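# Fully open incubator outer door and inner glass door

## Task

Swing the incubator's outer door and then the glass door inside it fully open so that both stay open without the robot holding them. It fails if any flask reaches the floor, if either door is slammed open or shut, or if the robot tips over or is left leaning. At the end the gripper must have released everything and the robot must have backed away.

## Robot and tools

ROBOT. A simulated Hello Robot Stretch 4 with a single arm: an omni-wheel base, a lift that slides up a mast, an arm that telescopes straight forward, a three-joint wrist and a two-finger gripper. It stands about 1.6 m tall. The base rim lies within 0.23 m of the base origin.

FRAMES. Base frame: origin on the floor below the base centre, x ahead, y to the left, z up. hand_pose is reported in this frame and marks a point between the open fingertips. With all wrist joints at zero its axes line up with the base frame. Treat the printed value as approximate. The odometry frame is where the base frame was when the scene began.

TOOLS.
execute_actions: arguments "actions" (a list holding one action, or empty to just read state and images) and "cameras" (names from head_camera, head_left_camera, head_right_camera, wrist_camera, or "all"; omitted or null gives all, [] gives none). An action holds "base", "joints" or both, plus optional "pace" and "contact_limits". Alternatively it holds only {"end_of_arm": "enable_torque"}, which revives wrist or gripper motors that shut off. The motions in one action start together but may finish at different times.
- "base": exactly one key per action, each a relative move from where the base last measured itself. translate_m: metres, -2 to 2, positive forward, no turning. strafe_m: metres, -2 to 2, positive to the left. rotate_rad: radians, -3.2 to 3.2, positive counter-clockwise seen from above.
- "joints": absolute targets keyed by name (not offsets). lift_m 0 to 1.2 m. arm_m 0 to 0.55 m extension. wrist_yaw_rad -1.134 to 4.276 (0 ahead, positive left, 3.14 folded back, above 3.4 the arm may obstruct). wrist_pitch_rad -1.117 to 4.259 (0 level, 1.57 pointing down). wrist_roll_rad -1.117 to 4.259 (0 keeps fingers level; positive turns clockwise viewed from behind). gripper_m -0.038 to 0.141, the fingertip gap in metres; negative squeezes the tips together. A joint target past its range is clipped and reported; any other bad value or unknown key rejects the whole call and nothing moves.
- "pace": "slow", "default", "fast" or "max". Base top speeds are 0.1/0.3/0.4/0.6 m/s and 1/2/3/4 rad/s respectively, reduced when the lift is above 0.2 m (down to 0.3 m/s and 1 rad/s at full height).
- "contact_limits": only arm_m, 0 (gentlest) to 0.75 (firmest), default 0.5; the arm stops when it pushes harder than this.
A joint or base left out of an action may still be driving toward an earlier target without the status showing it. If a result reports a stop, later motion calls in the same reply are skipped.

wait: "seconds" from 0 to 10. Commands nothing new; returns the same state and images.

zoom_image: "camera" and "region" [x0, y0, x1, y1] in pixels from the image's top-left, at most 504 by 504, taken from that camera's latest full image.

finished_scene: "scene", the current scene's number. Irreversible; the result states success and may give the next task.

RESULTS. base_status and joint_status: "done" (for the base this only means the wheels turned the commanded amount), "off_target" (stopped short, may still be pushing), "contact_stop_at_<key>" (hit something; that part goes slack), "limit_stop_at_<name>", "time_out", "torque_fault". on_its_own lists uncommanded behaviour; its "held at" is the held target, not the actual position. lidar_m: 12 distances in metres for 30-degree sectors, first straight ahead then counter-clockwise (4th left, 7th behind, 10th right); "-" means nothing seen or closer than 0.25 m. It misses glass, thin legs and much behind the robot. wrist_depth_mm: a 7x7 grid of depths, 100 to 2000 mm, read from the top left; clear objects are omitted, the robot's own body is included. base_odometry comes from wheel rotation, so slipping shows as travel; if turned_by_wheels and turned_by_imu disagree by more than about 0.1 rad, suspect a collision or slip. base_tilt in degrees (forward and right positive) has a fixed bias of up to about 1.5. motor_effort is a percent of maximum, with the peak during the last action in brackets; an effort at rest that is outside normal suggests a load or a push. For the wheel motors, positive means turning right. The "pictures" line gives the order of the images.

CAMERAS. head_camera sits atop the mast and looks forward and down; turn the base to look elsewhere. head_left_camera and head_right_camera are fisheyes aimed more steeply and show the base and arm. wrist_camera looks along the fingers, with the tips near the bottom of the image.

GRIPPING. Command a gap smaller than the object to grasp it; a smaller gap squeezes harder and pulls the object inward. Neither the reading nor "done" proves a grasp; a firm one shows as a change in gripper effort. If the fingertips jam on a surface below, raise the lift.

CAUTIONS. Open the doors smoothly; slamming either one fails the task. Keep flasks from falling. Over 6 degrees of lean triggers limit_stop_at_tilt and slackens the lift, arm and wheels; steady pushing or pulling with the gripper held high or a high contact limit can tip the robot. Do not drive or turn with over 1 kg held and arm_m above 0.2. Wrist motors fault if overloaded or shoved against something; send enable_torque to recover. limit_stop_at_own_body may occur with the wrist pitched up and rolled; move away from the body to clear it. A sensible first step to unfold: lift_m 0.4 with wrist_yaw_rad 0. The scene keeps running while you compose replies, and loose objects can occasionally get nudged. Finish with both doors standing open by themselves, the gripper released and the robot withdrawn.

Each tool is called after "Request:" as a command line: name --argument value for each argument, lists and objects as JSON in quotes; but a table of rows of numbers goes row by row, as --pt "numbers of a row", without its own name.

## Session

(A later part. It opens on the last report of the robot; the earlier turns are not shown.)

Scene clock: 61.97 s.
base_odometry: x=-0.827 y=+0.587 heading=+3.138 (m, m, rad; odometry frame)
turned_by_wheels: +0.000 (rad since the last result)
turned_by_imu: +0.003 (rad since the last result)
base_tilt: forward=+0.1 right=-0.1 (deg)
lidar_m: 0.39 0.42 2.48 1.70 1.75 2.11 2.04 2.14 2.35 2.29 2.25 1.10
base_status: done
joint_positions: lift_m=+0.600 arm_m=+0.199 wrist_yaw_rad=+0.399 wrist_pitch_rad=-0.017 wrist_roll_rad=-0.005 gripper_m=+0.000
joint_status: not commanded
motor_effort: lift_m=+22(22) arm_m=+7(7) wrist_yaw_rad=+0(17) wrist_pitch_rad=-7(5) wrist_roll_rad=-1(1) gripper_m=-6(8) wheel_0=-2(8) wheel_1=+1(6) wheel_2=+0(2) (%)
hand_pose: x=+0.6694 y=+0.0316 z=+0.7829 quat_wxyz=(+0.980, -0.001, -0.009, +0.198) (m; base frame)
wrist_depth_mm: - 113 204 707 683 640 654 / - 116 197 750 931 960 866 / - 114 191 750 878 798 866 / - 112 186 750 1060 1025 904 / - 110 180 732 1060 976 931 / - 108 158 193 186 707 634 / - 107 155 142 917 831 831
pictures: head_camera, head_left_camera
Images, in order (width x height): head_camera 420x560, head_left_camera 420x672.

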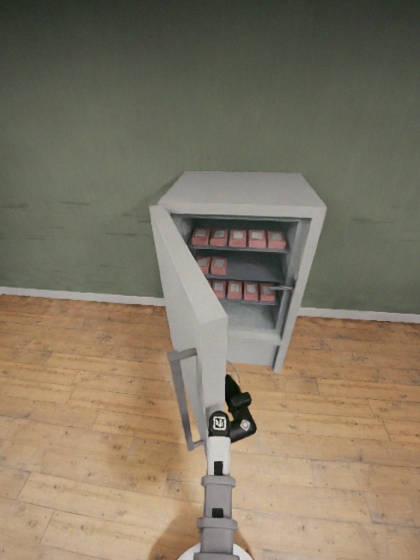

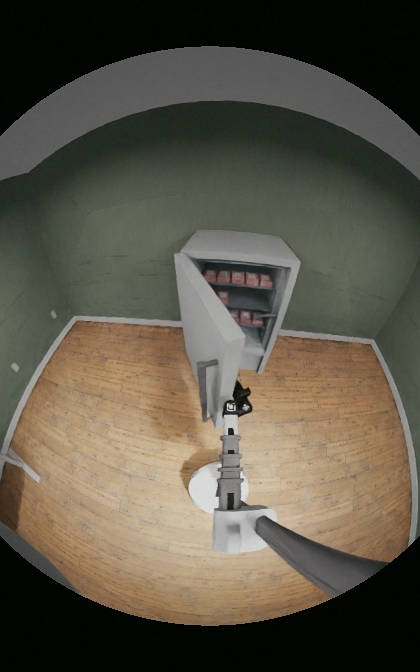

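Request:
execute_actions --actions '[{"base":{"strafe_m":0.3},"pace":"slow"}]' --cameras '["head_camera","head_left_camera"]'

Scene clock: 66.67 s.
base_odometry: x=-0.829 y=+0.287 heading=+3.137 (m, m, rad; odometry frame)
turned_by_wheels: -0.001 (rad since the last result)
turned_by_imu: -0.443 (rad since the last result)
base_tilt: forward=-0.1 right=-0.1 (deg)
lidar_m: 0.34 0.36 1.75 2.32 1.59 1.64 2.10 2.09 2.28 2.46 2.44 2.03
base_status: done
joint_positions: lift_m=+0.600 arm_m=+0.199 wrist_yaw_rad=+0.400 wrist_pitch_rad=-0.017 wrist_roll_rad=-0.005 gripper_m=+0.000
joint_status: not commanded
motor_effort: lift_m=+21(22) arm_m=+5(7) wrist_yaw_rad=-1(12) wrist_pitch_rad=-7(9) wrist_roll_rad=-2(0) gripper_m=-6(9) wheel_0=-10(22) wheel_1=+2(11) wheel_2=-10(21) (%)
hand_pose: x=+0.6697 y=+0.0318 z=+0.7830 quat_wxyz=(+0.980, -0.001, -0.009, +0.199) (m; base frame)
wrist_depth_mm: 375 654 676 668 668 1205 1205 / 349 707 878 891 778 1229 1205 / 334 699 759 831 723 1205 1160 / 317 691 1118 1118 866 1229 1205 / 303 683 1008 1118 768 1205 1205 / 290 683 732 193 186 668 1205 / 281 683 854 142 820 621 1205
pictures: head_camera, head_left_camera
Images, in order (width x height): head_camera 420x560, head_left_camera 420x672.

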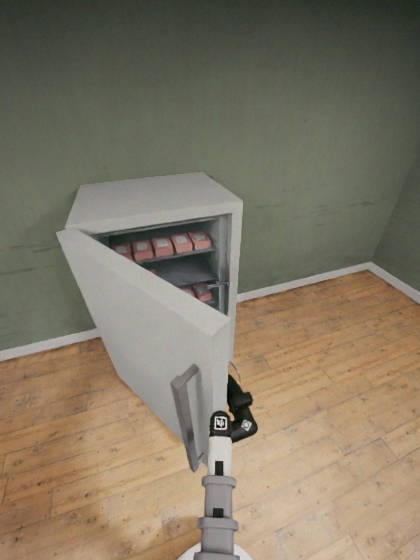

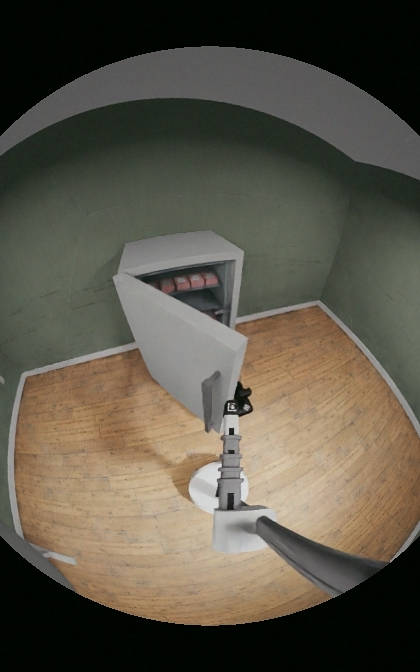

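Request:
execute_actions --actions '[{"base":{"rotate_rad":0.7},"pace":"slow"}]' --cameras '["head_camera","head_left_camera"]'

Scene clock: 69.20 s.
base_odometry: x=-0.828 y=+0.287 heading=-2.448 (m, m, rad; odometry frame)
turned_by_wheels: +0.699 (rad since the last result)
turned_by_imu: +0.198 (rad since the last result)
base_tilt: forward=+0.0 right=+0.0 (deg)
lidar_m: 0.36 0.39 1.93 2.46 1.74 2.07 2.14 2.14 2.53 2.27 2.29 1.76
base_status: done
joint_positions: lift_m=+0.600 arm_m=+0.199 wrist_yaw_rad=+0.400 wrist_pitch_rad=-0.017 wrist_roll_rad=-0.005 gripper_m=+0.000
joint_status: not commanded
motor_effort: lift_m=+20(21) arm_m=+6(7) wrist_yaw_rad=-1(1) wrist_pitch_rad=-9(8) wrist_roll_rad=-1(2) gripper_m=-7(7) wheel_0=-10(15) wheel_1=+1(5) wheel_2=-9(21) (%)
hand_pose: x=+0.6695 y=+0.0318 z=+0.7830 quat_wxyz=(+0.980, -0.001, -0.009, +0.199) (m; base frame)
wrist_depth_mm: 258 640 634 609 621 544 1025 / 246 683 842 917 866 549 1008 / 236 676 741 676 732 549 1008 / 228 668 878 1078 1008 554 991 / 222 683 820 1060 991 535 1025 / 214 676 732 194 187 554 1025 / 208 654 809 142 866 496 1008
pictures: head_camera, head_left_camera
Images, in order (width x height): head_camera 420x560, head_left_camera 420x672.

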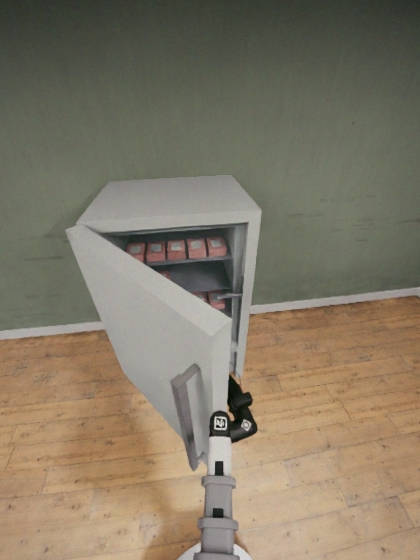

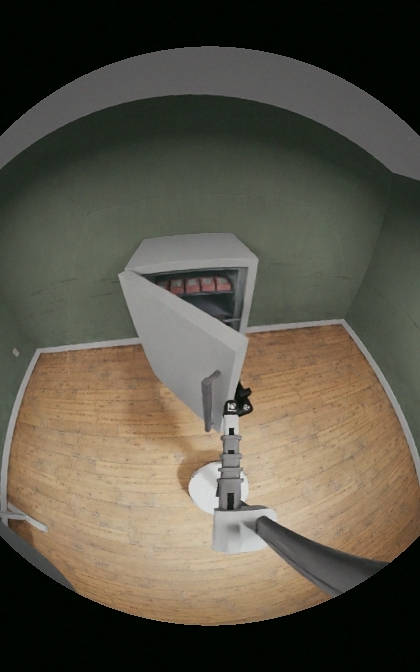

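Request:
execute_actions --actions '[{"base":{"strafe_m":-0.3},"joints":{"arm_m":0.0}}]' --cameras '[]'

Request:
execute_actions --actions '[{"base":{"rotate_rad":0.25}}]'

Scene clock: 73.13 s.
base_odometry: x=-1.020 y=+0.518 heading=-2.448 (m, m, rad; odometry frame)
turned_by_wheels: +0.000 (rad since the last result)
turned_by_imu: +0.001 (rad since the last result)
base_tilt: forward=+0.0 right=-0.2 (deg)
lidar_m: 1.01 0.47 0.51 2.76 2.03 2.32 2.08 2.04 2.20 1.96 1.98 1.82
base_status: done
joint_positions: lift_m=+0.600 arm_m=+0.001 wrist_yaw_rad=+0.400 wrist_pitch_rad=-0.017 wrist_roll_rad=-0.005 gripper_m=+0.000
joint_status: all done
motor_effort: lift_m=+20(20) arm_m=-7(6) wrist_yaw_rad=-2(4) wrist_pitch_rad=-6(7) wrist_roll_rad=-1(1) gripper_m=-6(8) wheel_0=-1(10) wheel_1=+0(8) wheel_2=+1(8) (%)
hand_pose: x=+0.4719 y=+0.0318 z=+0.7830 quat_wxyz=(+0.980, -0.001, -0.009, +0.199) (m; base frame)
wrist_depth_mm: 480 1576 1499 1366 1336 1255 1205 / 459 946 904 878 1308 1281 1229 / 442 991 1229 960 1308 1281 1205 / 430 976 1336 1308 1397 1281 1229 / 415 1008 1281 991 1336 1308 1229 / 402 1008 976 193 186 1308 1205 / 392 976 904 142 1336 1281 1205
pictures: none
No camera images: the call's "cameras" was empty. Leave "cameras" out to get every camera's image.

Scene clock: 74.13 s.
base_odometry: x=-1.020 y=+0.518 heading=-2.198 (m, m, rad; odometry frame)
turned_by_wheels: +0.250 (rad since the last result)
turned_by_imu: +0.249 (rad since the last result)
base_tilt: forward=+0.1 right=+0.0 (deg)
lidar_m: 1.01 0.48 2.51 2.01 2.10 2.18 2.11 2.18 2.01 1.97 2.11 1.67
base_status: done
joint_positions: lift_m=+0.600 arm_m=+0.001 wrist_yaw_rad=+0.400 wrist_pitch_rad=-0.017 wrist_roll_rad=-0.005 gripper_m=+0.000
joint_status: not commanded
motor_effort: lift_m=+20(20) arm_m=-7(7) wrist_yaw_rad=-2(2) wrist_pitch_rad=-7(8) wrist_roll_rad=+0(0) gripper_m=-8(8) wheel_0=+0(5) wheel_1=+2(5) wheel_2=-1(5) (%)
hand_pose: x=+0.4719 y=+0.0318 z=+0.7830 quat_wxyz=(+0.980, -0.001, -0.009, +0.199) (m; base frame)
wrist_depth_mm: 309 290 1661 1464 788 759 1098 / 317 290 960 931 960 976 1098 / 332 289 960 1138 1205 750 1138 / 330 293 991 1281 1255 759 1160 / 324 290 1008 1255 1255 778 1118 / 319 290 439 193 186 768 1138 / 1708 291 484 142 917 691 1160
pictures: head_camera, head_left_camera, head_right_camera, wrist_camera
Images, in order (width x height): head_camera 420x560, head_left_camera 420x672, head_right_camera 420x672, wrist_camera 616x392.

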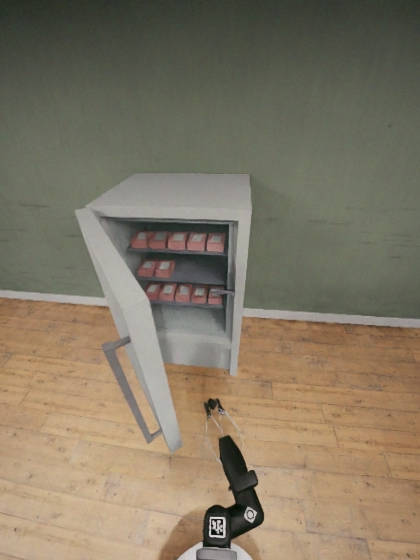

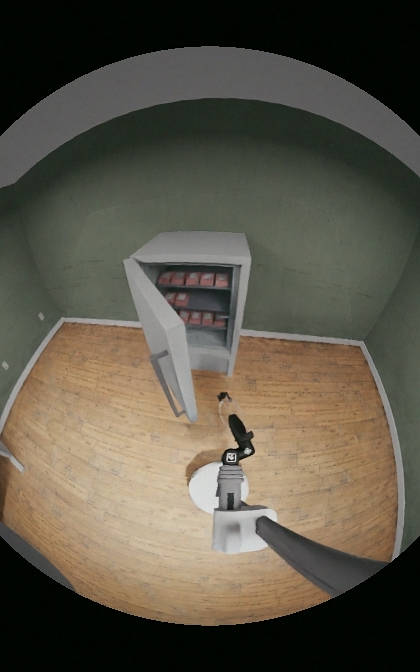

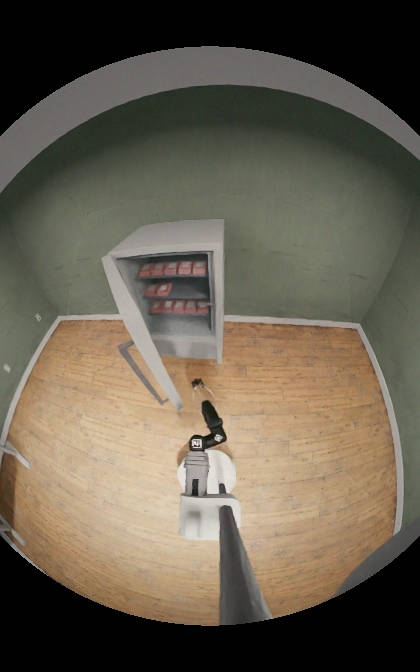

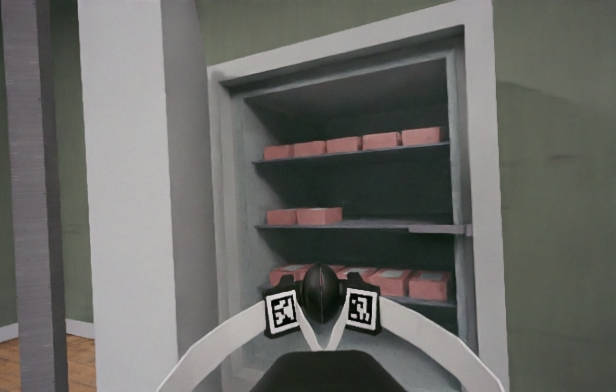

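Request:
execute_actions --actions '[{"base":{"strafe_m":-0.5},"joints":{"wrist_yaw_rad":0.0}}]' --cameras '[]'

Request:
execute_actions --actions '[{"base":{"rotate_rad":1.57}}]' --cameras '[]'

Request:
execute_actions --actions '[{"base":{"strafe_m":-0.52}}]'

Scene clock: 78.87 s.
base_odometry: x=-1.425 y=+0.811 heading=-2.198 (m, m, rad; odometry frame)
turned_by_wheels: +0.000 (rad since the last result)
turned_by_imu: +0.001 (rad since the last result)
base_tilt: forward=-0.1 right=-0.2 (deg)
lidar_m: 1.41 1.10 0.79 2.53 2.59 2.20 2.14 1.96 1.51 1.47 1.58 1.63
base_status: done
joint_positions: lift_m=+0.600 arm_m=+0.001 wrist_yaw_rad=+0.000 wrist_pitch_rad=-0.017 wrist_roll_rad=-0.005 gripper_m=+0.000
joint_status: all done
motor_effort: lift_m=+20(20) arm_m=-7(7) wrist_yaw_rad=-2(11) wrist_pitch_rad=-8(8) wrist_roll_rad=-1(1) gripper_m=-7(7) wheel_0=+0(11) wheel_1=+1(7) wheel_2=-1(3) (%)
hand_pose: x=+0.4606 y=-0.0874 z=+0.7830 quat_wxyz=(+1.000, -0.003, -0.009, +0.000) (m; base frame)
wrist_depth_mm: 1464 1397 1430 1366 1336 1336 1281 / 866 976 1397 1366 1366 1308 1308 / 1138 960 1366 1336 1336 1336 1281 / 1336 931 1366 1366 1308 1336 1255 / 1308 946 1397 1366 1308 1308 1308 / 1025 931 1308 192 187 1308 1308 / 1008 904 1336 142 1281 1336 1281
pictures: none
No camera images: the call's "cameras" was empty. Leave "cameras" out to get every camera's image.

Scene clock: 80.93 s.
base_odometry: x=-1.425 y=+0.811 heading=-0.628 (m, m, rad; odometry frame)
turned_by_wheels: +1.570 (rad since the last result)
turned_by_imu: +1.561 (rad since the last result)
base_tilt: forward=+0.0 right=+0.0 (deg)
lidar_m: 2.48 2.60 2.18 2.12 2.02 1.53 1.48 1.58 1.62 1.38 1.09 0.79
base_status: done
joint_positions: lift_m=+0.600 arm_m=+0.001 wrist_yaw_rad=+0.000 wrist_pitch_rad=-0.017 wrist_roll_rad=-0.005 gripper_m=+0.000
joint_status: not commanded
motor_effort: lift_m=+21(20) arm_m=-7(7) wrist_yaw_rad=-2(2) wrist_pitch_rad=-7(9) wrist_roll_rad=-1(1) gripper_m=-7(7) wheel_0=-1(5) wheel_1=+1(5) wheel_2=+0(7) (%)
hand_pose: x=+0.4606 y=-0.0874 z=+0.7830 quat_wxyz=(+1.000, -0.003, -0.009, +0.000) (m; base frame)
wrist_depth_mm: - - - - - - - / - - - - - - 549 / - - - - - - - / - - - - - - - / - - - - - - - / - - - 193 186 - - / 1983 1863 1661 142 1708 1537 1499
pictures: none
No camera images: the call's "cameras" was empty. Leave "cameras" out to get every camera's image.

Scene clock: 84.00 s.
base_odometry: x=-1.731 y=+0.391 heading=-0.628 (m, m, rad; odometry frame)
turned_by_wheels: +0.000 (rad since the last result)
turned_by_imu: +0.000 (rad since the last result)
base_tilt: forward=+0.2 right=+0.0 (deg)
lidar_m: 0.64 2.65 2.73 2.64 2.06 1.57 1.54 1.43 1.09 1.06 0.63 0.73
base_status: done
joint_positions: lift_m=+0.600 arm_m=+0.001 wrist_yaw_rad=+0.000 wrist_pitch_rad=-0.017 wrist_roll_rad=-0.005 gripper_m=+0.000
joint_status: not commanded
motor_effort: lift_m=+20(21) arm_m=-7(7) wrist_yaw_rad=-2(2) wrist_pitch_rad=-6(5) wrist_roll_rad=-2(0) gripper_m=-6(6) wheel_0=-1(10) wheel_1=+0(7) wheel_2=-1(3) (%)
hand_pose: x=+0.4606 y=-0.0874 z=+0.7830 quat_wxyz=(+1.000, -0.003, -0.009, +0.000) (m; base frame)
wrist_depth_mm: - - 455 521 615 778 715 / - - 455 517 615 768 768 / - - 455 508 609 768 768 / - - 455 508 603 768 759 / - - 452 496 603 768 768 / - - 452 193 186 750 768 / 1921 1863 439 142 597 732 768
pictures: head_camera, head_left_camera, head_right_camera, wrist_camera
Images, in order (width x height): head_camera 420x560, head_left_camera 420x672, head_right_camera 420x672, wrist_camera 616x392.

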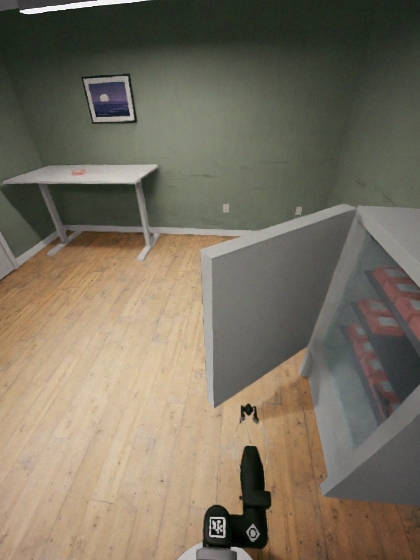

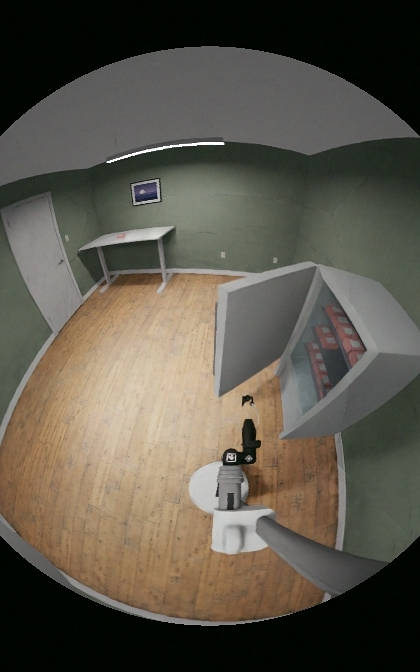

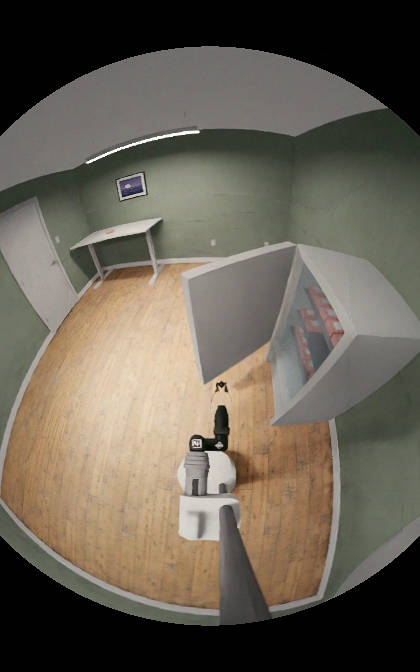

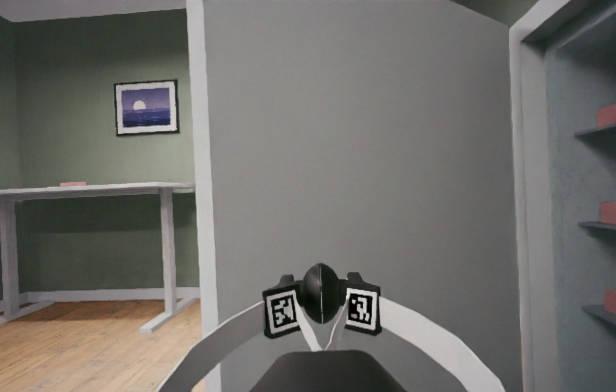

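Request:
execute_actions --actions '[{"joints":{"arm_m":0.55},"pace":"slow"}]'

Scene clock: 91.37 s.
base_odometry: x=-1.731 y=+0.391 heading=-0.628 (m, m, rad; odometry frame)
turned_by_wheels: +0.000 (rad since the last result)
turned_by_imu: +0.002 (rad since the last result)
base_tilt: forward=+0.0 right=-0.1 (deg)
lidar_m: 0.97 2.62 2.72 2.63 2.08 1.58 1.53 1.44 1.09 1.05 0.61 0.72
base_status: not commanded
joint_positions: lift_m=+0.600 arm_m=+0.547 wrist_yaw_rad=+0.000 wrist_pitch_rad=-0.017 wrist_roll_rad=-0.005 gripper_m=+0.000
joint_status: all done
joint sent to its limit — the command would take arm_m past its upper limit, so that joint was sent only as far as its limit.
motor_effort: lift_m=+21(20) arm_m=+7(10) wrist_yaw_rad=-2(16) wrist_pitch_rad=-8(6) wrist_roll_rad=-1(1) gripper_m=-8(6) wheel_0=+0(0) wheel_1=+0(0) wheel_2=-3(4) (%)
hand_pose: x=+1.0064 y=-0.0875 z=+0.7830 quat_wxyz=(+1.000, -0.003, -0.009, +0.000) (m; base frame)
wrist_depth_mm: 218 223 229 235 242 250 255 / 218 224 229 236 243 249 256 / 217 224 229 236 242 249 255 / 217 222 229 236 242 249 256 / 218 224 229 236 242 249 256 / 218 223 228 193 186 249 255 / 218 224 227 142 243 248 256
pictures: head_camera, head_left_camera, head_right_camera, wrist_camera
Images, in order (width x height): head_camera 420x560, head_left_camera 420x672, head_right_camera 420x672, wrist_camera 616x392.

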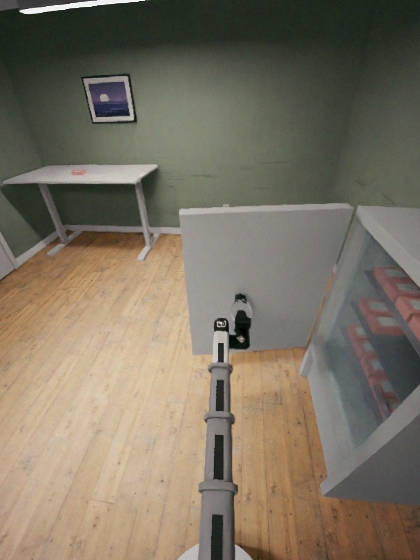

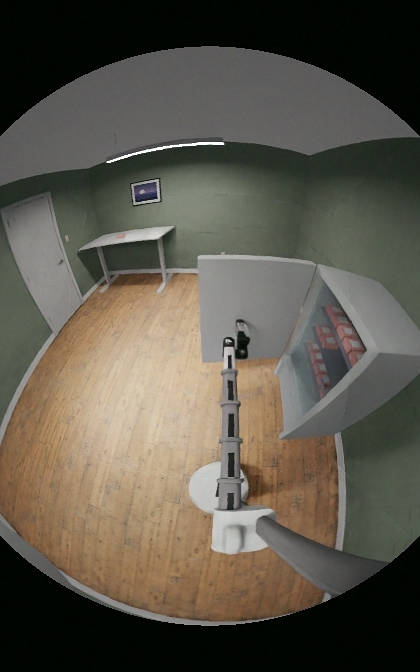

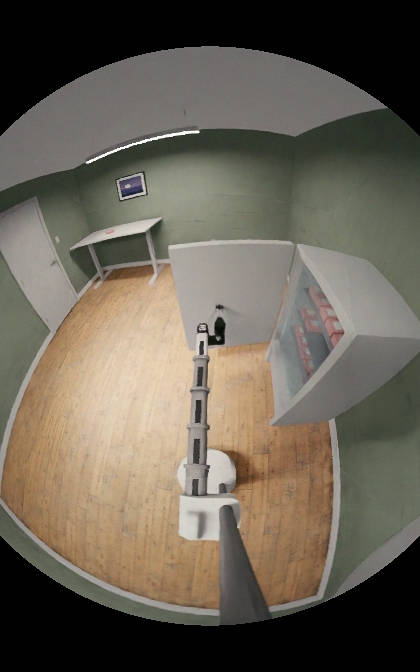

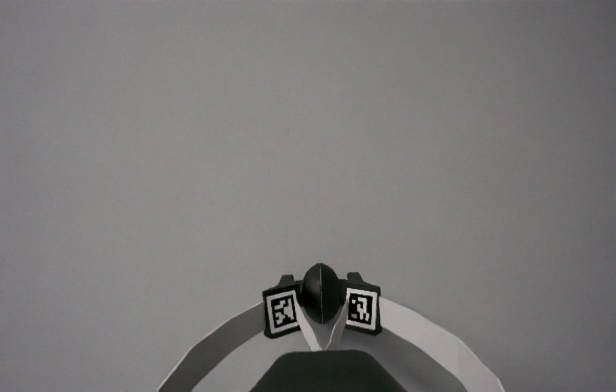

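Request:
execute_actions --actions '[{"base":{"translate_m":0.3},"joints":{"arm_m":0.2}}]' --cameras '[]'

Request:
execute_actions --actions '[{"joints":{"arm_m":0.5},"pace":"slow","contact_limits":{"arm_m":0.3}}]' --cameras '["head_camera","head_right_camera"]'

Scene clock: 94.43 s.
base_odometry: x=-1.488 y=+0.214 heading=-0.628 (m, m, rad; odometry frame)
turned_by_wheels: +0.000 (rad since the last result)
turned_by_imu: +0.000 (rad since the last result)
base_tilt: forward=+0.0 right=+0.0 (deg)
lidar_m: 0.67 2.36 2.69 2.62 2.46 1.89 1.82 1.47 1.10 0.50 0.51 0.74
base_status: done
joint_positions: lift_m=+0.600 arm_m=+0.201 wrist_yaw_rad=+0.000 wrist_pitch_rad=-0.017 wrist_roll_rad=-0.005 gripper_m=+0.000
joint_status: all done
motor_effort: lift_m=+20(20) arm_m=-7(11) wrist_yaw_rad=-2(1) wrist_pitch_rad=-8(8) wrist_roll_rad=-1(1) gripper_m=-7(7) wheel_0=+1(5) wheel_1=+0(6) wheel_2=+0(8) (%)
hand_pose: x=+0.6607 y=-0.0874 z=+0.7830 quat_wxyz=(+1.000, -0.003, -0.009, +0.000) (m; base frame)
wrist_depth_mm: 259 266 273 282 289 297 306 / 258 266 273 279 289 297 304 / 258 265 273 281 289 297 304 / 259 266 274 279 289 297 304 / 258 266 273 279 290 300 304 / 258 266 271 193 186 298 304 / 259 266 271 142 289 297 306
pictures: none
No camera images: the call's "cameras" was empty. Leave "cameras" out to get every camera's image.

Scene clock: 98.70 s.
base_odometry: x=-1.488 y=+0.214 heading=-0.628 (m, m, rad; odometry frame)
turned_by_wheels: +0.000 (rad since the last result)
turned_by_imu: +0.001 (rad since the last result)
base_tilt: forward=+0.0 right=+0.0 (deg)
lidar_m: 0.91 2.35 2.67 2.63 2.49 1.89 1.84 1.46 1.12 0.49 0.52 0.77
base_status: not commanded
joint_positions: lift_m=+0.600 arm_m=+0.497 wrist_yaw_rad=-0.008 wrist_pitch_rad=-0.017 wrist_roll_rad=-0.005 gripper_m=+0.000
joint_status: all done
on_its_own: wrist_yaw_rad is at rest, and its effort (+21) is outside its rest range (-13 to +13)
motor_effort: lift_m=+20(21) arm_m=+15(18) wrist_yaw_rad=+21(21) wrist_pitch_rad=-6(8) wrist_roll_rad=-1(1) gripper_m=-6(7) wheel_0=+4(4) wheel_1=+3(3) wheel_2=-7(7) (%)
contact_limits: arm_m 0.3
hand_pose: x=+0.9559 y=-0.0897 z=+0.7832 quat_wxyz=(+1.000, -0.003, -0.009, -0.004) (m; base frame)
wrist_depth_mm: - 298 263 235 213 195 182 / - 300 265 236 214 195 182 / - 301 266 238 214 195 183 / - 304 267 238 215 196 183 / - 307 268 238 216 197 184 / - 309 267 191 185 198 185 / 1863 309 257 142 215 192 185
pictures: head_camera, head_right_camera
Images, in order (width x height): head_camera 420x560, head_right_camera 420x672.

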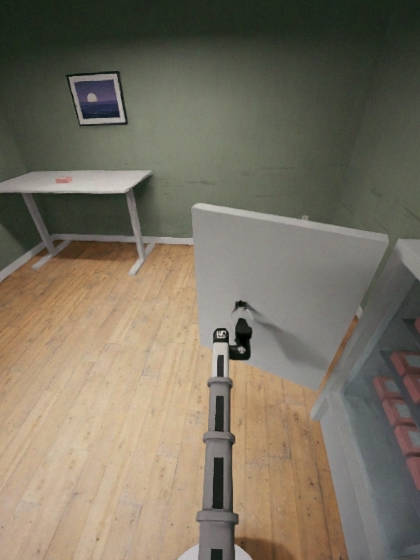

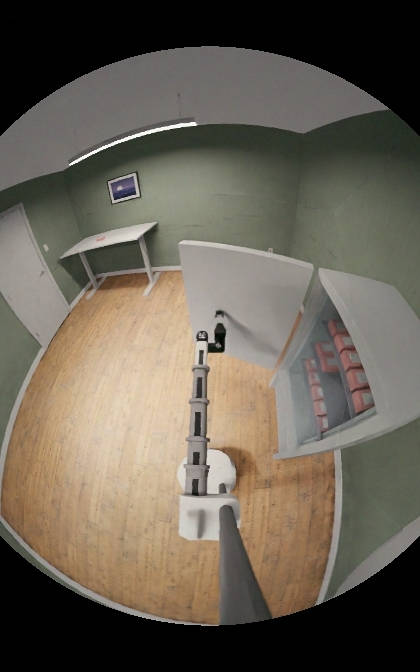

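Request:
execute_actions --actions '[{"base":{"strafe_m":0.15},"joints":{"arm_m":0.15}}]' --cameras '[]'

Request:
execute_actions --actions '[{"base":{"translate_m":0.25}}]' --cameras '[]'

Request:
execute_actions --actions '[{"joints":{"arm_m":0.5},"pace":"slow","contact_limits":{"arm_m":0.2}}]' --cameras '["head_camera","head_right_camera"]'

Scene clock: 101.63 s.
base_odometry: x=-1.400 y=+0.336 heading=-0.628 (m, m, rad; odometry frame)
turned_by_wheels: +0.000 (rad since the last result)
turned_by_imu: +0.001 (rad since the last result)
base_tilt: forward=+0.1 right=-0.1 (deg)
lidar_m: 0.94 2.33 2.54 2.46 2.45 1.88 1.82 1.68 1.27 0.65 0.66 0.94
base_status: done
joint_positions: lift_m=+0.600 arm_m=+0.151 wrist_yaw_rad=+0.000 wrist_pitch_rad=-0.017 wrist_roll_rad=-0.005 gripper_m=+0.000
joint_status: all done
motor_effort: lift_m=+21(20) arm_m=-7(13) wrist_yaw_rad=-2(21) wrist_pitch_rad=-8(6) wrist_roll_rad=-1(1) gripper_m=-7(6) wheel_0=+0(7) wheel_1=-2(10) wheel_2=-1(8) (%)
hand_pose: x=+0.6107 y=-0.0874 z=+0.7830 quat_wxyz=(+1.000, -0.003, -0.009, +0.000) (m; base frame)
wrist_depth_mm: - - - 640 580 530 492 / - - - 640 585 530 492 / - - - 654 585 535 496 / - - - 647 580 535 492 / - - - 654 585 539 496 / - - - 193 187 535 500 / 1863 1808 1618 142 585 521 504
pictures: none
No camera images: the call's "cameras" was empty. Leave "cameras" out to get every camera's image.

Scene clock: 103.90 s.
base_odometry: x=-1.198 y=+0.189 heading=-0.628 (m, m, rad; odometry frame)
turned_by_wheels: +0.000 (rad since the last result)
turned_by_imu: +0.000 (rad since the last result)
base_tilt: forward=+0.2 right=-0.1 (deg)
lidar_m: 0.74 2.06 2.53 2.45 2.62 2.15 2.06 1.68 1.29 0.65 0.69 0.72
base_status: done
joint_positions: lift_m=+0.600 arm_m=+0.151 wrist_yaw_rad=+0.000 wrist_pitch_rad=-0.017 wrist_roll_rad=-0.005 gripper_m=+0.000
joint_status: not commanded
motor_effort: lift_m=+20(21) arm_m=-7(7) wrist_yaw_rad=-2(2) wrist_pitch_rad=-8(6) wrist_roll_rad=-1(1) gripper_m=-7(8) wheel_0=+2(5) wheel_1=+0(5) wheel_2=+0(8) (%)
hand_pose: x=+0.6106 y=-0.0874 z=+0.7830 quat_wxyz=(+1.000, -0.003, -0.009, +0.000) (m; base frame)
wrist_depth_mm: - - - 397 357 327 303 / - - - 394 357 325 303 / - - - 399 359 327 304 / - - - 397 359 327 301 / - - - 404 359 329 306 / - - - 193 186 330 307 / 1921 1808 1576 142 359 322 310
pictures: none
No camera images: the call's "cameras" was empty. Leave "cameras" out to get every camera's image.

Scene clock: 106.57 s.
base_odometry: x=-1.198 y=+0.189 heading=-0.628 (m, m, rad; odometry frame)
turned_by_wheels: +0.000 (rad since the last result)
turned_by_imu: +0.004 (rad since the last result)
base_tilt: forward=+0.1 right=-0.1 (deg)
lidar_m: 0.74 2.07 2.51 2.44 2.62 2.14 2.07 1.70 1.27 0.64 0.69 0.72
base_status: not commanded
joint_positions: lift_m=+0.600 arm_m=+0.315 wrist_yaw_rad=-0.006 wrist_pitch_rad=-0.017 wrist_roll_rad=-0.005 gripper_m=+0.000
joint_status: arm_m contact_stop (moved +0.164 of +0.349)
on_its_own: arm_m is slack since a contact_stop (your +0.500 is given up); wrist_yaw_rad is at rest, and its effort (+17) is outside its rest range (-13 to +13)
motor_effort: lift_m=+20(20) arm_m=+0(19) wrist_yaw_rad=+17(32) wrist_pitch_rad=-6(8) wrist_roll_rad=-1(1) gripper_m=-6(7) wheel_0=+7(8) wheel_1=+3(5) wheel_2=-7(9) (%)
contact_limits: arm_m 0.2
hand_pose: x=+0.7738 y=-0.0893 z=+0.7831 quat_wxyz=(+1.000, -0.003, -0.009, -0.003) (m; base frame)
wrist_depth_mm: - - 262 235 212 193 181 / - - 264 236 213 195 182 / - - 266 237 214 195 182 / - - 267 237 216 195 182 / - - - 239 216 197 184 / - - - 190 185 198 185 / 1921 1808 258 142 214 191 186
pictures: head_camera, head_right_camera
Images, in order (width x height): head_camera 420x560, head_right_camera 420x672.

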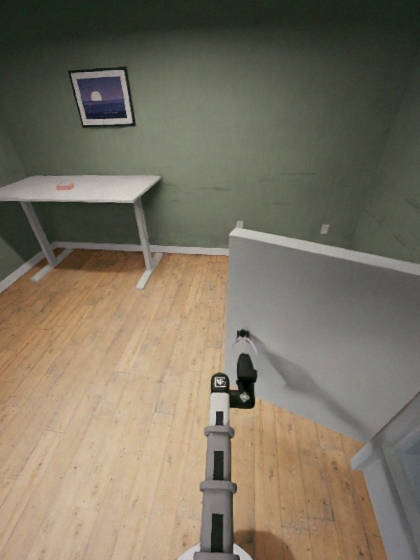

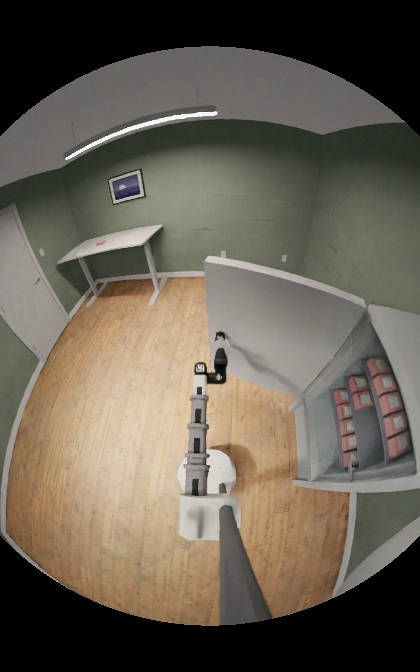

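Request:
execute_actions --actions '[{"base":{"translate_m":-0.5},"joints":{"arm_m":0.0}}]' --cameras '[]'

Request:
execute_actions --actions '[{"base":{"strafe_m":0.3},"joints":{"gripper_m":0.1}}]' --cameras '[]'

Request:
execute_actions --actions '[{"base":{"rotate_rad":-1.57}}]'

Scene clock: 110.87 s.
base_odometry: x=-1.603 y=+0.483 heading=-0.628 (m, m, rad; odometry frame)
turned_by_wheels: +0.000 (rad since the last result)
turned_by_imu: +0.004 (rad since the last result)
base_tilt: forward=+0.0 right=-0.3 (deg)
lidar_m: 1.21 2.53 2.55 2.47 2.11 1.62 1.56 1.63 1.25 1.15 0.72 0.97
base_status: done
joint_positions: lift_m=+0.600 arm_m=+0.001 wrist_yaw_rad=+0.000 wrist_pitch_rad=-0.017 wrist_roll_rad=-0.005 gripper_m=+0.000
joint_status: all done
motor_effort: lift_m=+20(21) arm_m=-7(11) wrist_yaw_rad=-2(15) wrist_pitch_rad=-6(7) wrist_roll_rad=+0(1) gripper_m=-7(7) wheel_0=-1(3) wheel_1=+1(4) wheel_2=-1(8) (%)
hand_pose: x=+0.4606 y=-0.0874 z=+0.7831 quat_wxyz=(+1.000, -0.003, -0.009, +0.000) (m; base frame)
wrist_depth_mm: - - - - - - 798 / - - - 1042 931 854 809 / - - - 1042 946 854 788 / - - - 1078 960 854 798 / - - - 1060 946 866 798 / - - - 193 186 866 820 / 1921 1808 1576 142 960 854 809
pictures: none
No camera images: the call's "cameras" was empty. Leave "cameras" out to get every camera's image.

Scene clock: 113.20 s.
base_odometry: x=-1.426 y=+0.726 heading=-0.628 (m, m, rad; odometry frame)
turned_by_wheels: +0.000 (rad since the last result)
turned_by_imu: +0.001 (rad since the last result)
base_tilt: forward=+0.1 right=-0.2 (deg)
lidar_m: 1.32 2.56 2.24 2.19 2.07 1.59 1.55 1.62 1.54 1.22 1.01 1.29
base_status: done
joint_positions: lift_m=+0.600 arm_m=+0.001 wrist_yaw_rad=+0.000 wrist_pitch_rad=-0.017 wrist_roll_rad=-0.005 gripper_m=+0.100
joint_status: all done
motor_effort: lift_m=+20(21) arm_m=-7(7) wrist_yaw_rad=-2(2) wrist_pitch_rad=-7(6) wrist_roll_rad=-1(1) gripper_m=-2(7) wheel_0=+1(10) wheel_1=+0(7) wheel_2=+1(1) (%)
hand_pose: x=+0.4606 y=-0.0874 z=+0.7831 quat_wxyz=(+1.000, -0.003, -0.009, +0.000) (m; base frame)
wrist_depth_mm: - - - - - - 1921 / - - - - 1060 960 878 / - - - - 1060 976 891 / - - - - 1078 960 891 / - - - - 1078 991 904 / - - 200 - 212 931 904 / 1983 1756 1863 135 1537 960 904
pictures: none
No camera images: the call's "cameras" was empty. Leave "cameras" out to get every camera's image.

Scene clock: 115.27 s.
base_odometry: x=-1.426 y=+0.726 heading=-2.198 (m, m, rad; odometry frame)
turned_by_wheels: -1.570 (rad since the last result)
turned_by_imu: -1.559 (rad since the last result)
base_tilt: forward=-0.1 right=-0.1 (deg)
lidar_m: 1.22 0.99 1.31 1.34 2.62 2.26 2.20 2.06 1.55 1.52 1.62 1.56
base_status: done
joint_positions: lift_m=+0.600 arm_m=+0.001 wrist_yaw_rad=+0.000 wrist_pitch_rad=-0.017 wrist_roll_rad=-0.005 gripper_m=+0.100
joint_status: not commanded
motor_effort: lift_m=+20(20) arm_m=-7(7) wrist_yaw_rad=-3(2) wrist_pitch_rad=-6(7) wrist_roll_rad=-2(1) gripper_m=-2(2) wheel_0=+1(5) wheel_1=+1(7) wheel_2=-1(7) (%)
hand_pose: x=+0.4606 y=-0.0874 z=+0.7831 quat_wxyz=(+1.000, -0.003, -0.009, +0.000) (m; base frame)
wrist_depth_mm: 750 1336 1366 1281 1281 1255 1205 / 809 866 1366 1308 1255 1281 1255 / 1098 866 1308 1308 1229 1255 1205 / 1281 842 1336 1308 1281 1255 1205 / 1255 842 1308 1308 1255 1229 1229 / 891 831 199 1308 213 1255 1205 / 1025 759 1336 135 1281 1229 1255
pictures: head_camera, head_left_camera, head_right_camera, wrist_camera
Images, in order (width x height): head_camera 420x560, head_left_camera 420x672, head_right_camera 420x672, wrist_camera 616x392.

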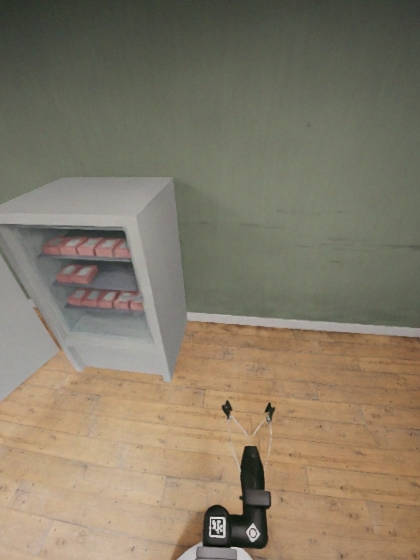

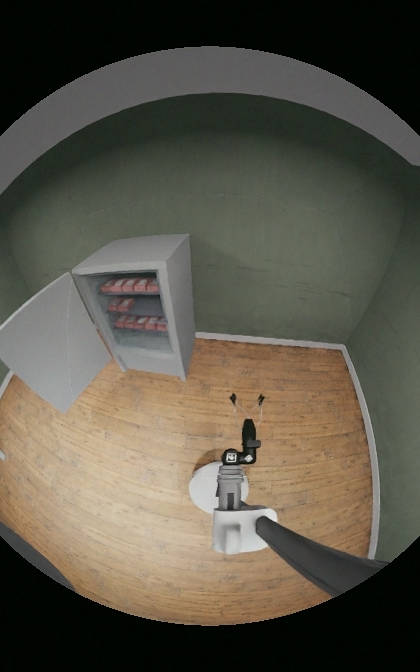

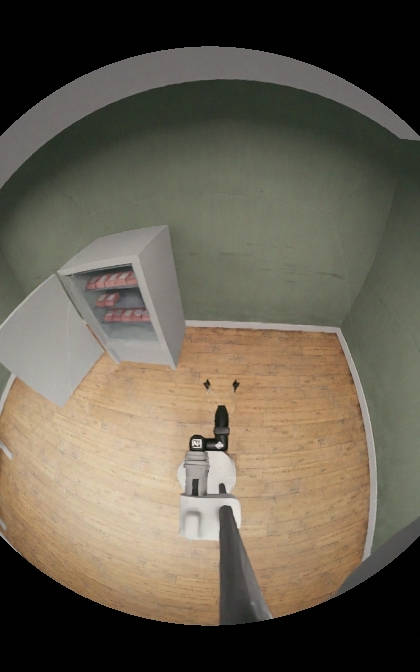

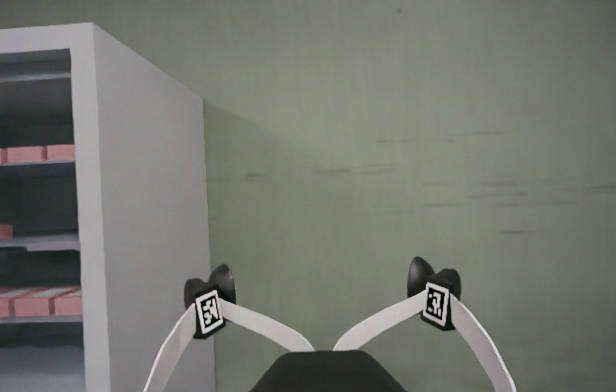

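Request:
execute_actions --actions '[{"base":{"rotate_rad":-0.07}}]' --cameras '[]'

Request:
execute_actions --actions '[{"base":{"strafe_m":0.48},"joints":{"lift_m":0.55}}]' --cameras '[]'

Request:
execute_actions --actions '[{"joints":{"arm_m":0.25}}]' --cameras '["head_camera","wrist_camera"]'

Scene clock: 116.73 s.
base_odometry: x=-1.426 y=+0.726 heading=-2.268 (m, m, rad; odometry frame)
turned_by_wheels: -0.070 (rad since the last result)
turned_by_imu: -0.069 (rad since the last result)
base_tilt: forward=+0.1 right=-0.1 (deg)
lidar_m: 1.51 1.01 1.31 1.32 2.50 2.30 2.20 2.19 1.57 1.52 1.59 1.59
base_status: done
joint_positions: lift_m=+0.600 arm_m=+0.001 wrist_yaw_rad=+0.000 wrist_pitch_rad=-0.017 wrist_roll_rad=-0.005 gripper_m=+0.100
joint_status: not commanded
motor_effort: lift_m=+20(21) arm_m=-7(7) wrist_yaw_rad=-2(1) wrist_pitch_rad=-4(7) wrist_roll_rad=-1(1) gripper_m=-2(2) wheel_0=+1(5) wheel_1=+1(5) wheel_2=-1(6) (%)
hand_pose: x=+0.4606 y=-0.0874 z=+0.7831 quat_wxyz=(+1.000, -0.003, -0.009, +0.000) (m; base frame)
wrist_depth_mm: 820 1281 1366 1308 1281 1308 1308 / 759 1078 1308 1336 1281 1255 1308 / 741 991 1308 1308 1281 1336 1336 / 778 991 1336 1308 1281 1281 1308 / 723 991 1308 1308 1281 1308 1281 / 768 960 200 1336 212 1281 1281 / 750 891 1336 135 1281 1336 1308
pictures: none
No camera images: the call's "cameras" was empty. Leave "cameras" out to get every camera's image.

Scene clock: 119.67 s.
base_odometry: x=-1.058 y=+0.418 heading=-2.268 (m, m, rad; odometry frame)
turned_by_wheels: +0.000 (rad since the last result)
turned_by_imu: +0.002 (rad since the last result)
base_tilt: forward=-0.1 right=-0.2 (deg)
lidar_m: 0.91 0.95 0.86 2.31 2.03 2.29 2.20 2.26 2.08 2.00 2.08 1.59
base_status: done
joint_positions: lift_m=+0.550 arm_m=+0.001 wrist_yaw_rad=+0.000 wrist_pitch_rad=-0.017 wrist_roll_rad=-0.005 gripper_m=+0.100
joint_status: all done
motor_effort: lift_m=+15(18) arm_m=-7(7) wrist_yaw_rad=-2(2) wrist_pitch_rad=-7(8) wrist_roll_rad=+0(1) gripper_m=-3(2) wheel_0=+1(6) wheel_1=-1(9) wheel_2=+0(0) (%)
hand_pose: x=+0.4606 y=-0.0874 z=+0.7335 quat_wxyz=(+1.000, -0.003, -0.009, +0.000) (m; base frame)
wrist_depth_mm: 759 759 741 1336 1308 1308 1308 / 831 991 1042 1281 1308 1308 1281 / 831 1008 891 1281 1336 1281 1308 / 820 1118 1205 891 1308 1308 1308 / 854 1182 1205 759 1281 1308 1281 / 820 1098 201 759 212 1281 1308 / 798 831 866 135 1308 1308 1281
pictures: none
No camera images: the call's "cameras" was empty. Leave "cameras" out to get every camera's image.

Scene clock: 121.53 s.
base_odometry: x=-1.058 y=+0.418 heading=-2.268 (m, m, rad; odometry frame)
turned_by_wheels: +0.000 (rad since the last result)
turned_by_imu: +0.001 (rad since the last result)
base_tilt: forward=+0.0 right=+0.0 (deg)
lidar_m: 0.92 0.95 0.84 2.31 2.02 2.28 2.18 2.26 2.08 2.00 2.10 1.57
base_status: not commanded
joint_positions: lift_m=+0.550 arm_m=+0.249 wrist_yaw_rad=+0.000 wrist_pitch_rad=-0.017 wrist_roll_rad=-0.005 gripper_m=+0.100
joint_status: all done
motor_effort: lift_m=+16(16) arm_m=+7(9) wrist_yaw_rad=-2(2) wrist_pitch_rad=-7(6) wrist_roll_rad=+0(1) gripper_m=-2(2) wheel_0=+0(0) wheel_1=+0(0) wheel_2=+0(1) (%)
hand_pose: x=+0.7081 y=-0.0874 z=+0.7335 quat_wxyz=(+1.000, -0.003, -0.009, +0.000) (m; base frame)
wrist_depth_mm: 668 683 654 1060 1042 1042 1060 / 569 591 574 1060 1060 1060 1042 / 798 866 768 1042 1060 1042 1060 / 798 960 946 866 1078 1042 1060 / 831 960 976 564 1042 1078 1025 / 609 580 201 459 211 1060 1042 / 798 788 798 135 1078 1098 1042
pictures: head_camera, wrist_camera
Images, in order (width x height): head_camera 420x560, wrist_camera 616x392.

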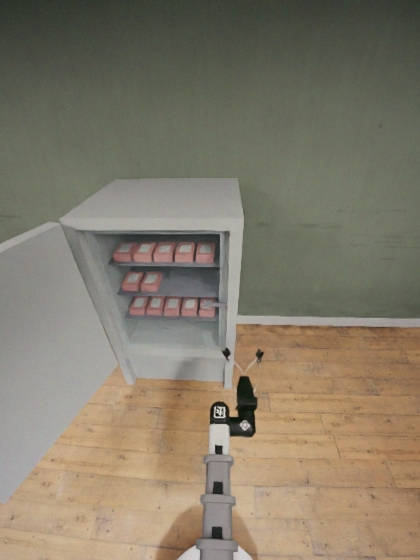

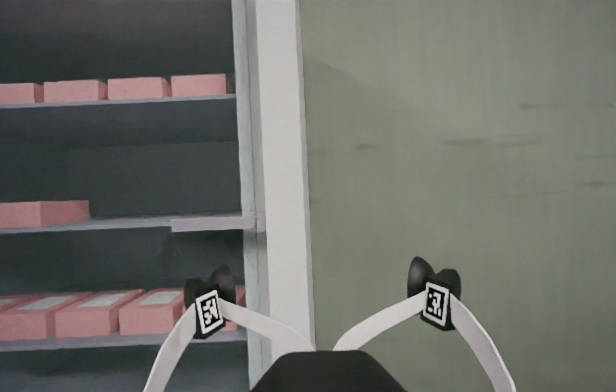

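Request:
execute_actions --actions '[{"base":{"strafe_m":0.105},"joints":{"wrist_roll_rad":1.57,"lift_m":0.57,"arm_m":0.35,"gripper_m":0.08}}]' --cameras '["head_camera","wrist_camera"]'

Scene clock: 123.77 s.
base_odometry: x=-0.978 y=+0.350 heading=-2.268 (m, m, rad; odometry frame)
turned_by_wheels: +0.000 (rad since the last result)
turned_by_imu: +0.001 (rad since the last result)
base_tilt: forward=+0.0 right=-0.1 (deg)
lidar_m: 0.90 0.84 0.75 2.32 1.93 2.31 2.20 2.28 2.20 2.11 2.19 1.59
base_status: done
joint_positions: lift_m=+0.570 arm_m=+0.349 wrist_yaw_rad=+0.000 wrist_pitch_rad=-0.017 wrist_roll_rad=+1.570 gripper_m=+0.080
joint_status: all done
motor_effort: lift_m=+24(25) arm_m=+7(8) wrist_yaw_rad=-2(1) wrist_pitch_rad=-6(6) wrist_roll_rad=+1(4) gripper_m=-4(5) wheel_0=+1(10) wheel_1=+0(7) wheel_2=-1(0) (%)
hand_pose: x=+0.8081 y=-0.0874 z=+0.7528 quat_wxyz=(+0.707, +0.707, -0.006, +0.006) (m; base frame)
wrist_depth_mm: 976 960 960 976 960 960 960 / 976 960 976 960 960 960 960 / 976 960 991 960 976 960 931 / 362 364 364 359 362 359 357 / 418 413 415 866 410 634 504 / 484 591 200 854 197 691 535 / 484 585 661 138 544 469 530
pictures: head_camera, wrist_camera
Images, in order (width x height): head_camera 420x560, wrist_camera 616x392.

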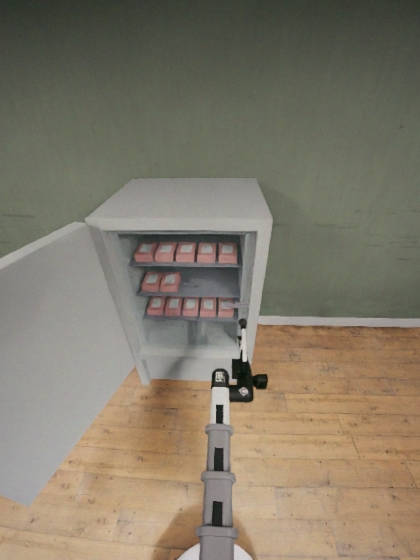

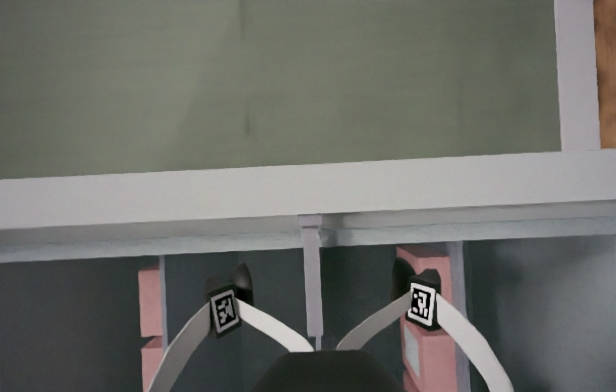

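Request:
execute_actions --actions '[{"base":{"strafe_m":0.012},"joints":{"lift_m":0.576,"arm_m":0.46},"contact_limits":{"arm_m":0.2}}]' --cameras '["head_camera","wrist_camera"]'

Scene clock: 126.13 s.
base_odometry: x=-0.969 y=+0.343 heading=-2.268 (m, m, rad; odometry frame)
turned_by_wheels: +0.000 (rad since the last result)
turned_by_imu: +0.001 (rad since the last result)
base_tilt: forward=+0.0 right=-0.1 (deg)
lidar_m: 0.90 0.83 0.72 2.31 1.89 2.31 2.19 2.28 2.22 2.11 2.15 1.59
base_status: done
joint_positions: lift_m=+0.576 arm_m=+0.459 wrist_yaw_rad=+0.000 wrist_pitch_rad=-0.017 wrist_roll_rad=+1.570 gripper_m=+0.080
joint_status: all done
motor_effort: lift_m=+24(22) arm_m=+7(8) wrist_yaw_rad=-2(1) wrist_pitch_rad=-8(7) wrist_roll_rad=+0(1) gripper_m=-4(4) wheel_0=+0(5) wheel_1=+0(6) wheel_2=+0(0) (%)
contact_limits: arm_m 0.2
hand_pose: x=+0.9181 y=-0.0874 z=+0.7588 quat_wxyz=(+0.707, +0.707, -0.006, +0.006) (m; base frame)
wrist_depth_mm: 854 878 878 854 854 854 854 / 854 866 878 854 831 842 842 / 878 866 252 252 250 251 248 / 255 255 253 251 250 298 298 / 304 304 303 303 300 355 517 / 480 362 200 741 196 355 530 / 477 359 640 138 723 342 544
pictures: head_camera, wrist_camera
Images, in order (width x height): head_camera 420x560, wrist_camera 616x392.

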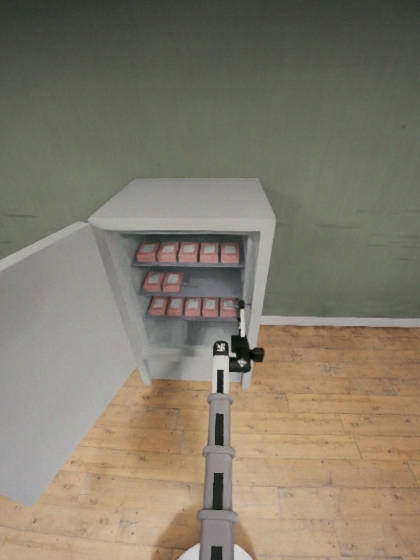

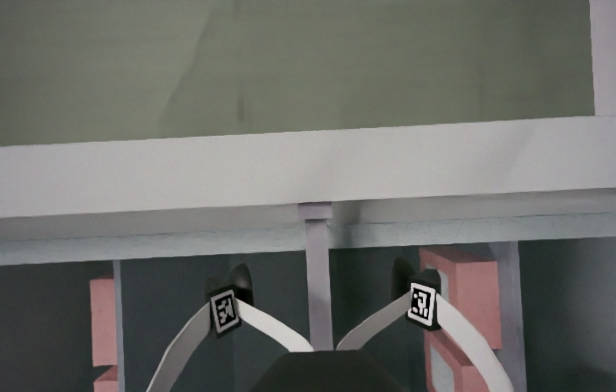

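Request:
execute_actions --actions '[{"joints":{"arm_m":0.52,"gripper_m":0.06},"contact_limits":{"arm_m":0.15},"pace":"slow"}]' --cameras '["wrist_camera"]'

Request:
execute_actions --actions '[{"joints":{"gripper_m":-0.025}}]' --cameras '["wrist_camera"]'

Request:
execute_actions --actions '[{"joints":{"arm_m":0.46},"pace":"slow","contact_limits":{"arm_m":0.3}}]' --cameras '["head_camera","wrist_camera"]'

Scene clock: 128.77 s.
base_odometry: x=-0.968 y=+0.343 heading=-2.268 (m, m, rad; odometry frame)
turned_by_wheels: +0.000 (rad since the last result)
turned_by_imu: +0.001 (rad since the last result)
base_tilt: forward=-0.1 right=-0.2 (deg)
lidar_m: 0.90 0.82 0.75 2.30 1.91 2.31 2.20 2.25 2.21 2.11 2.18 1.56
base_status: not commanded
joint_positions: lift_m=+0.576 arm_m=+0.510 wrist_yaw_rad=-0.006 wrist_pitch_rad=-0.018 wrist_roll_rad=+1.570 gripper_m=+0.060
joint_status: arm_m contact_stop (moved +0.052 of +0.061); the others done
on_its_own: arm_m is slack since a contact_stop (your +0.520 is given up); wrist_yaw_rad is at rest, and its effort (+15) is outside its rest range (-13 to +13)
motor_effort: lift_m=+24(24) arm_m=+0(15) wrist_yaw_rad=+15(17) wrist_pitch_rad=-5(5) wrist_roll_rad=+0(1) gripper_m=-4(5) wheel_0=+5(5) wheel_1=+3(4) wheel_2=-7(7) (%)
contact_limits: arm_m 0.15
hand_pose: x=+0.9690 y=-0.0891 z=+0.7590 quat_wxyz=(+0.707, +0.707, -0.008, +0.004) (m; base frame)
wrist_depth_mm: 820 809 809 798 820 798 788 / 809 831 820 809 798 820 809 / 205 204 202 202 202 200 200 / 204 204 203 202 201 249 248 / 254 254 253 251 250 249 296 / 421 351 199 691 191 306 477 / 415 322 647 134 683 306 392
pictures: wrist_camera
Images, in order (width x height): wrist_camera 616x392.

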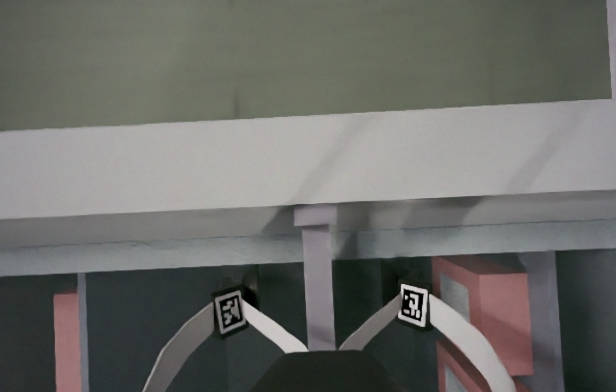

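not run: a stop came earlier in this reply.

not run: a stop came earlier in this reply.


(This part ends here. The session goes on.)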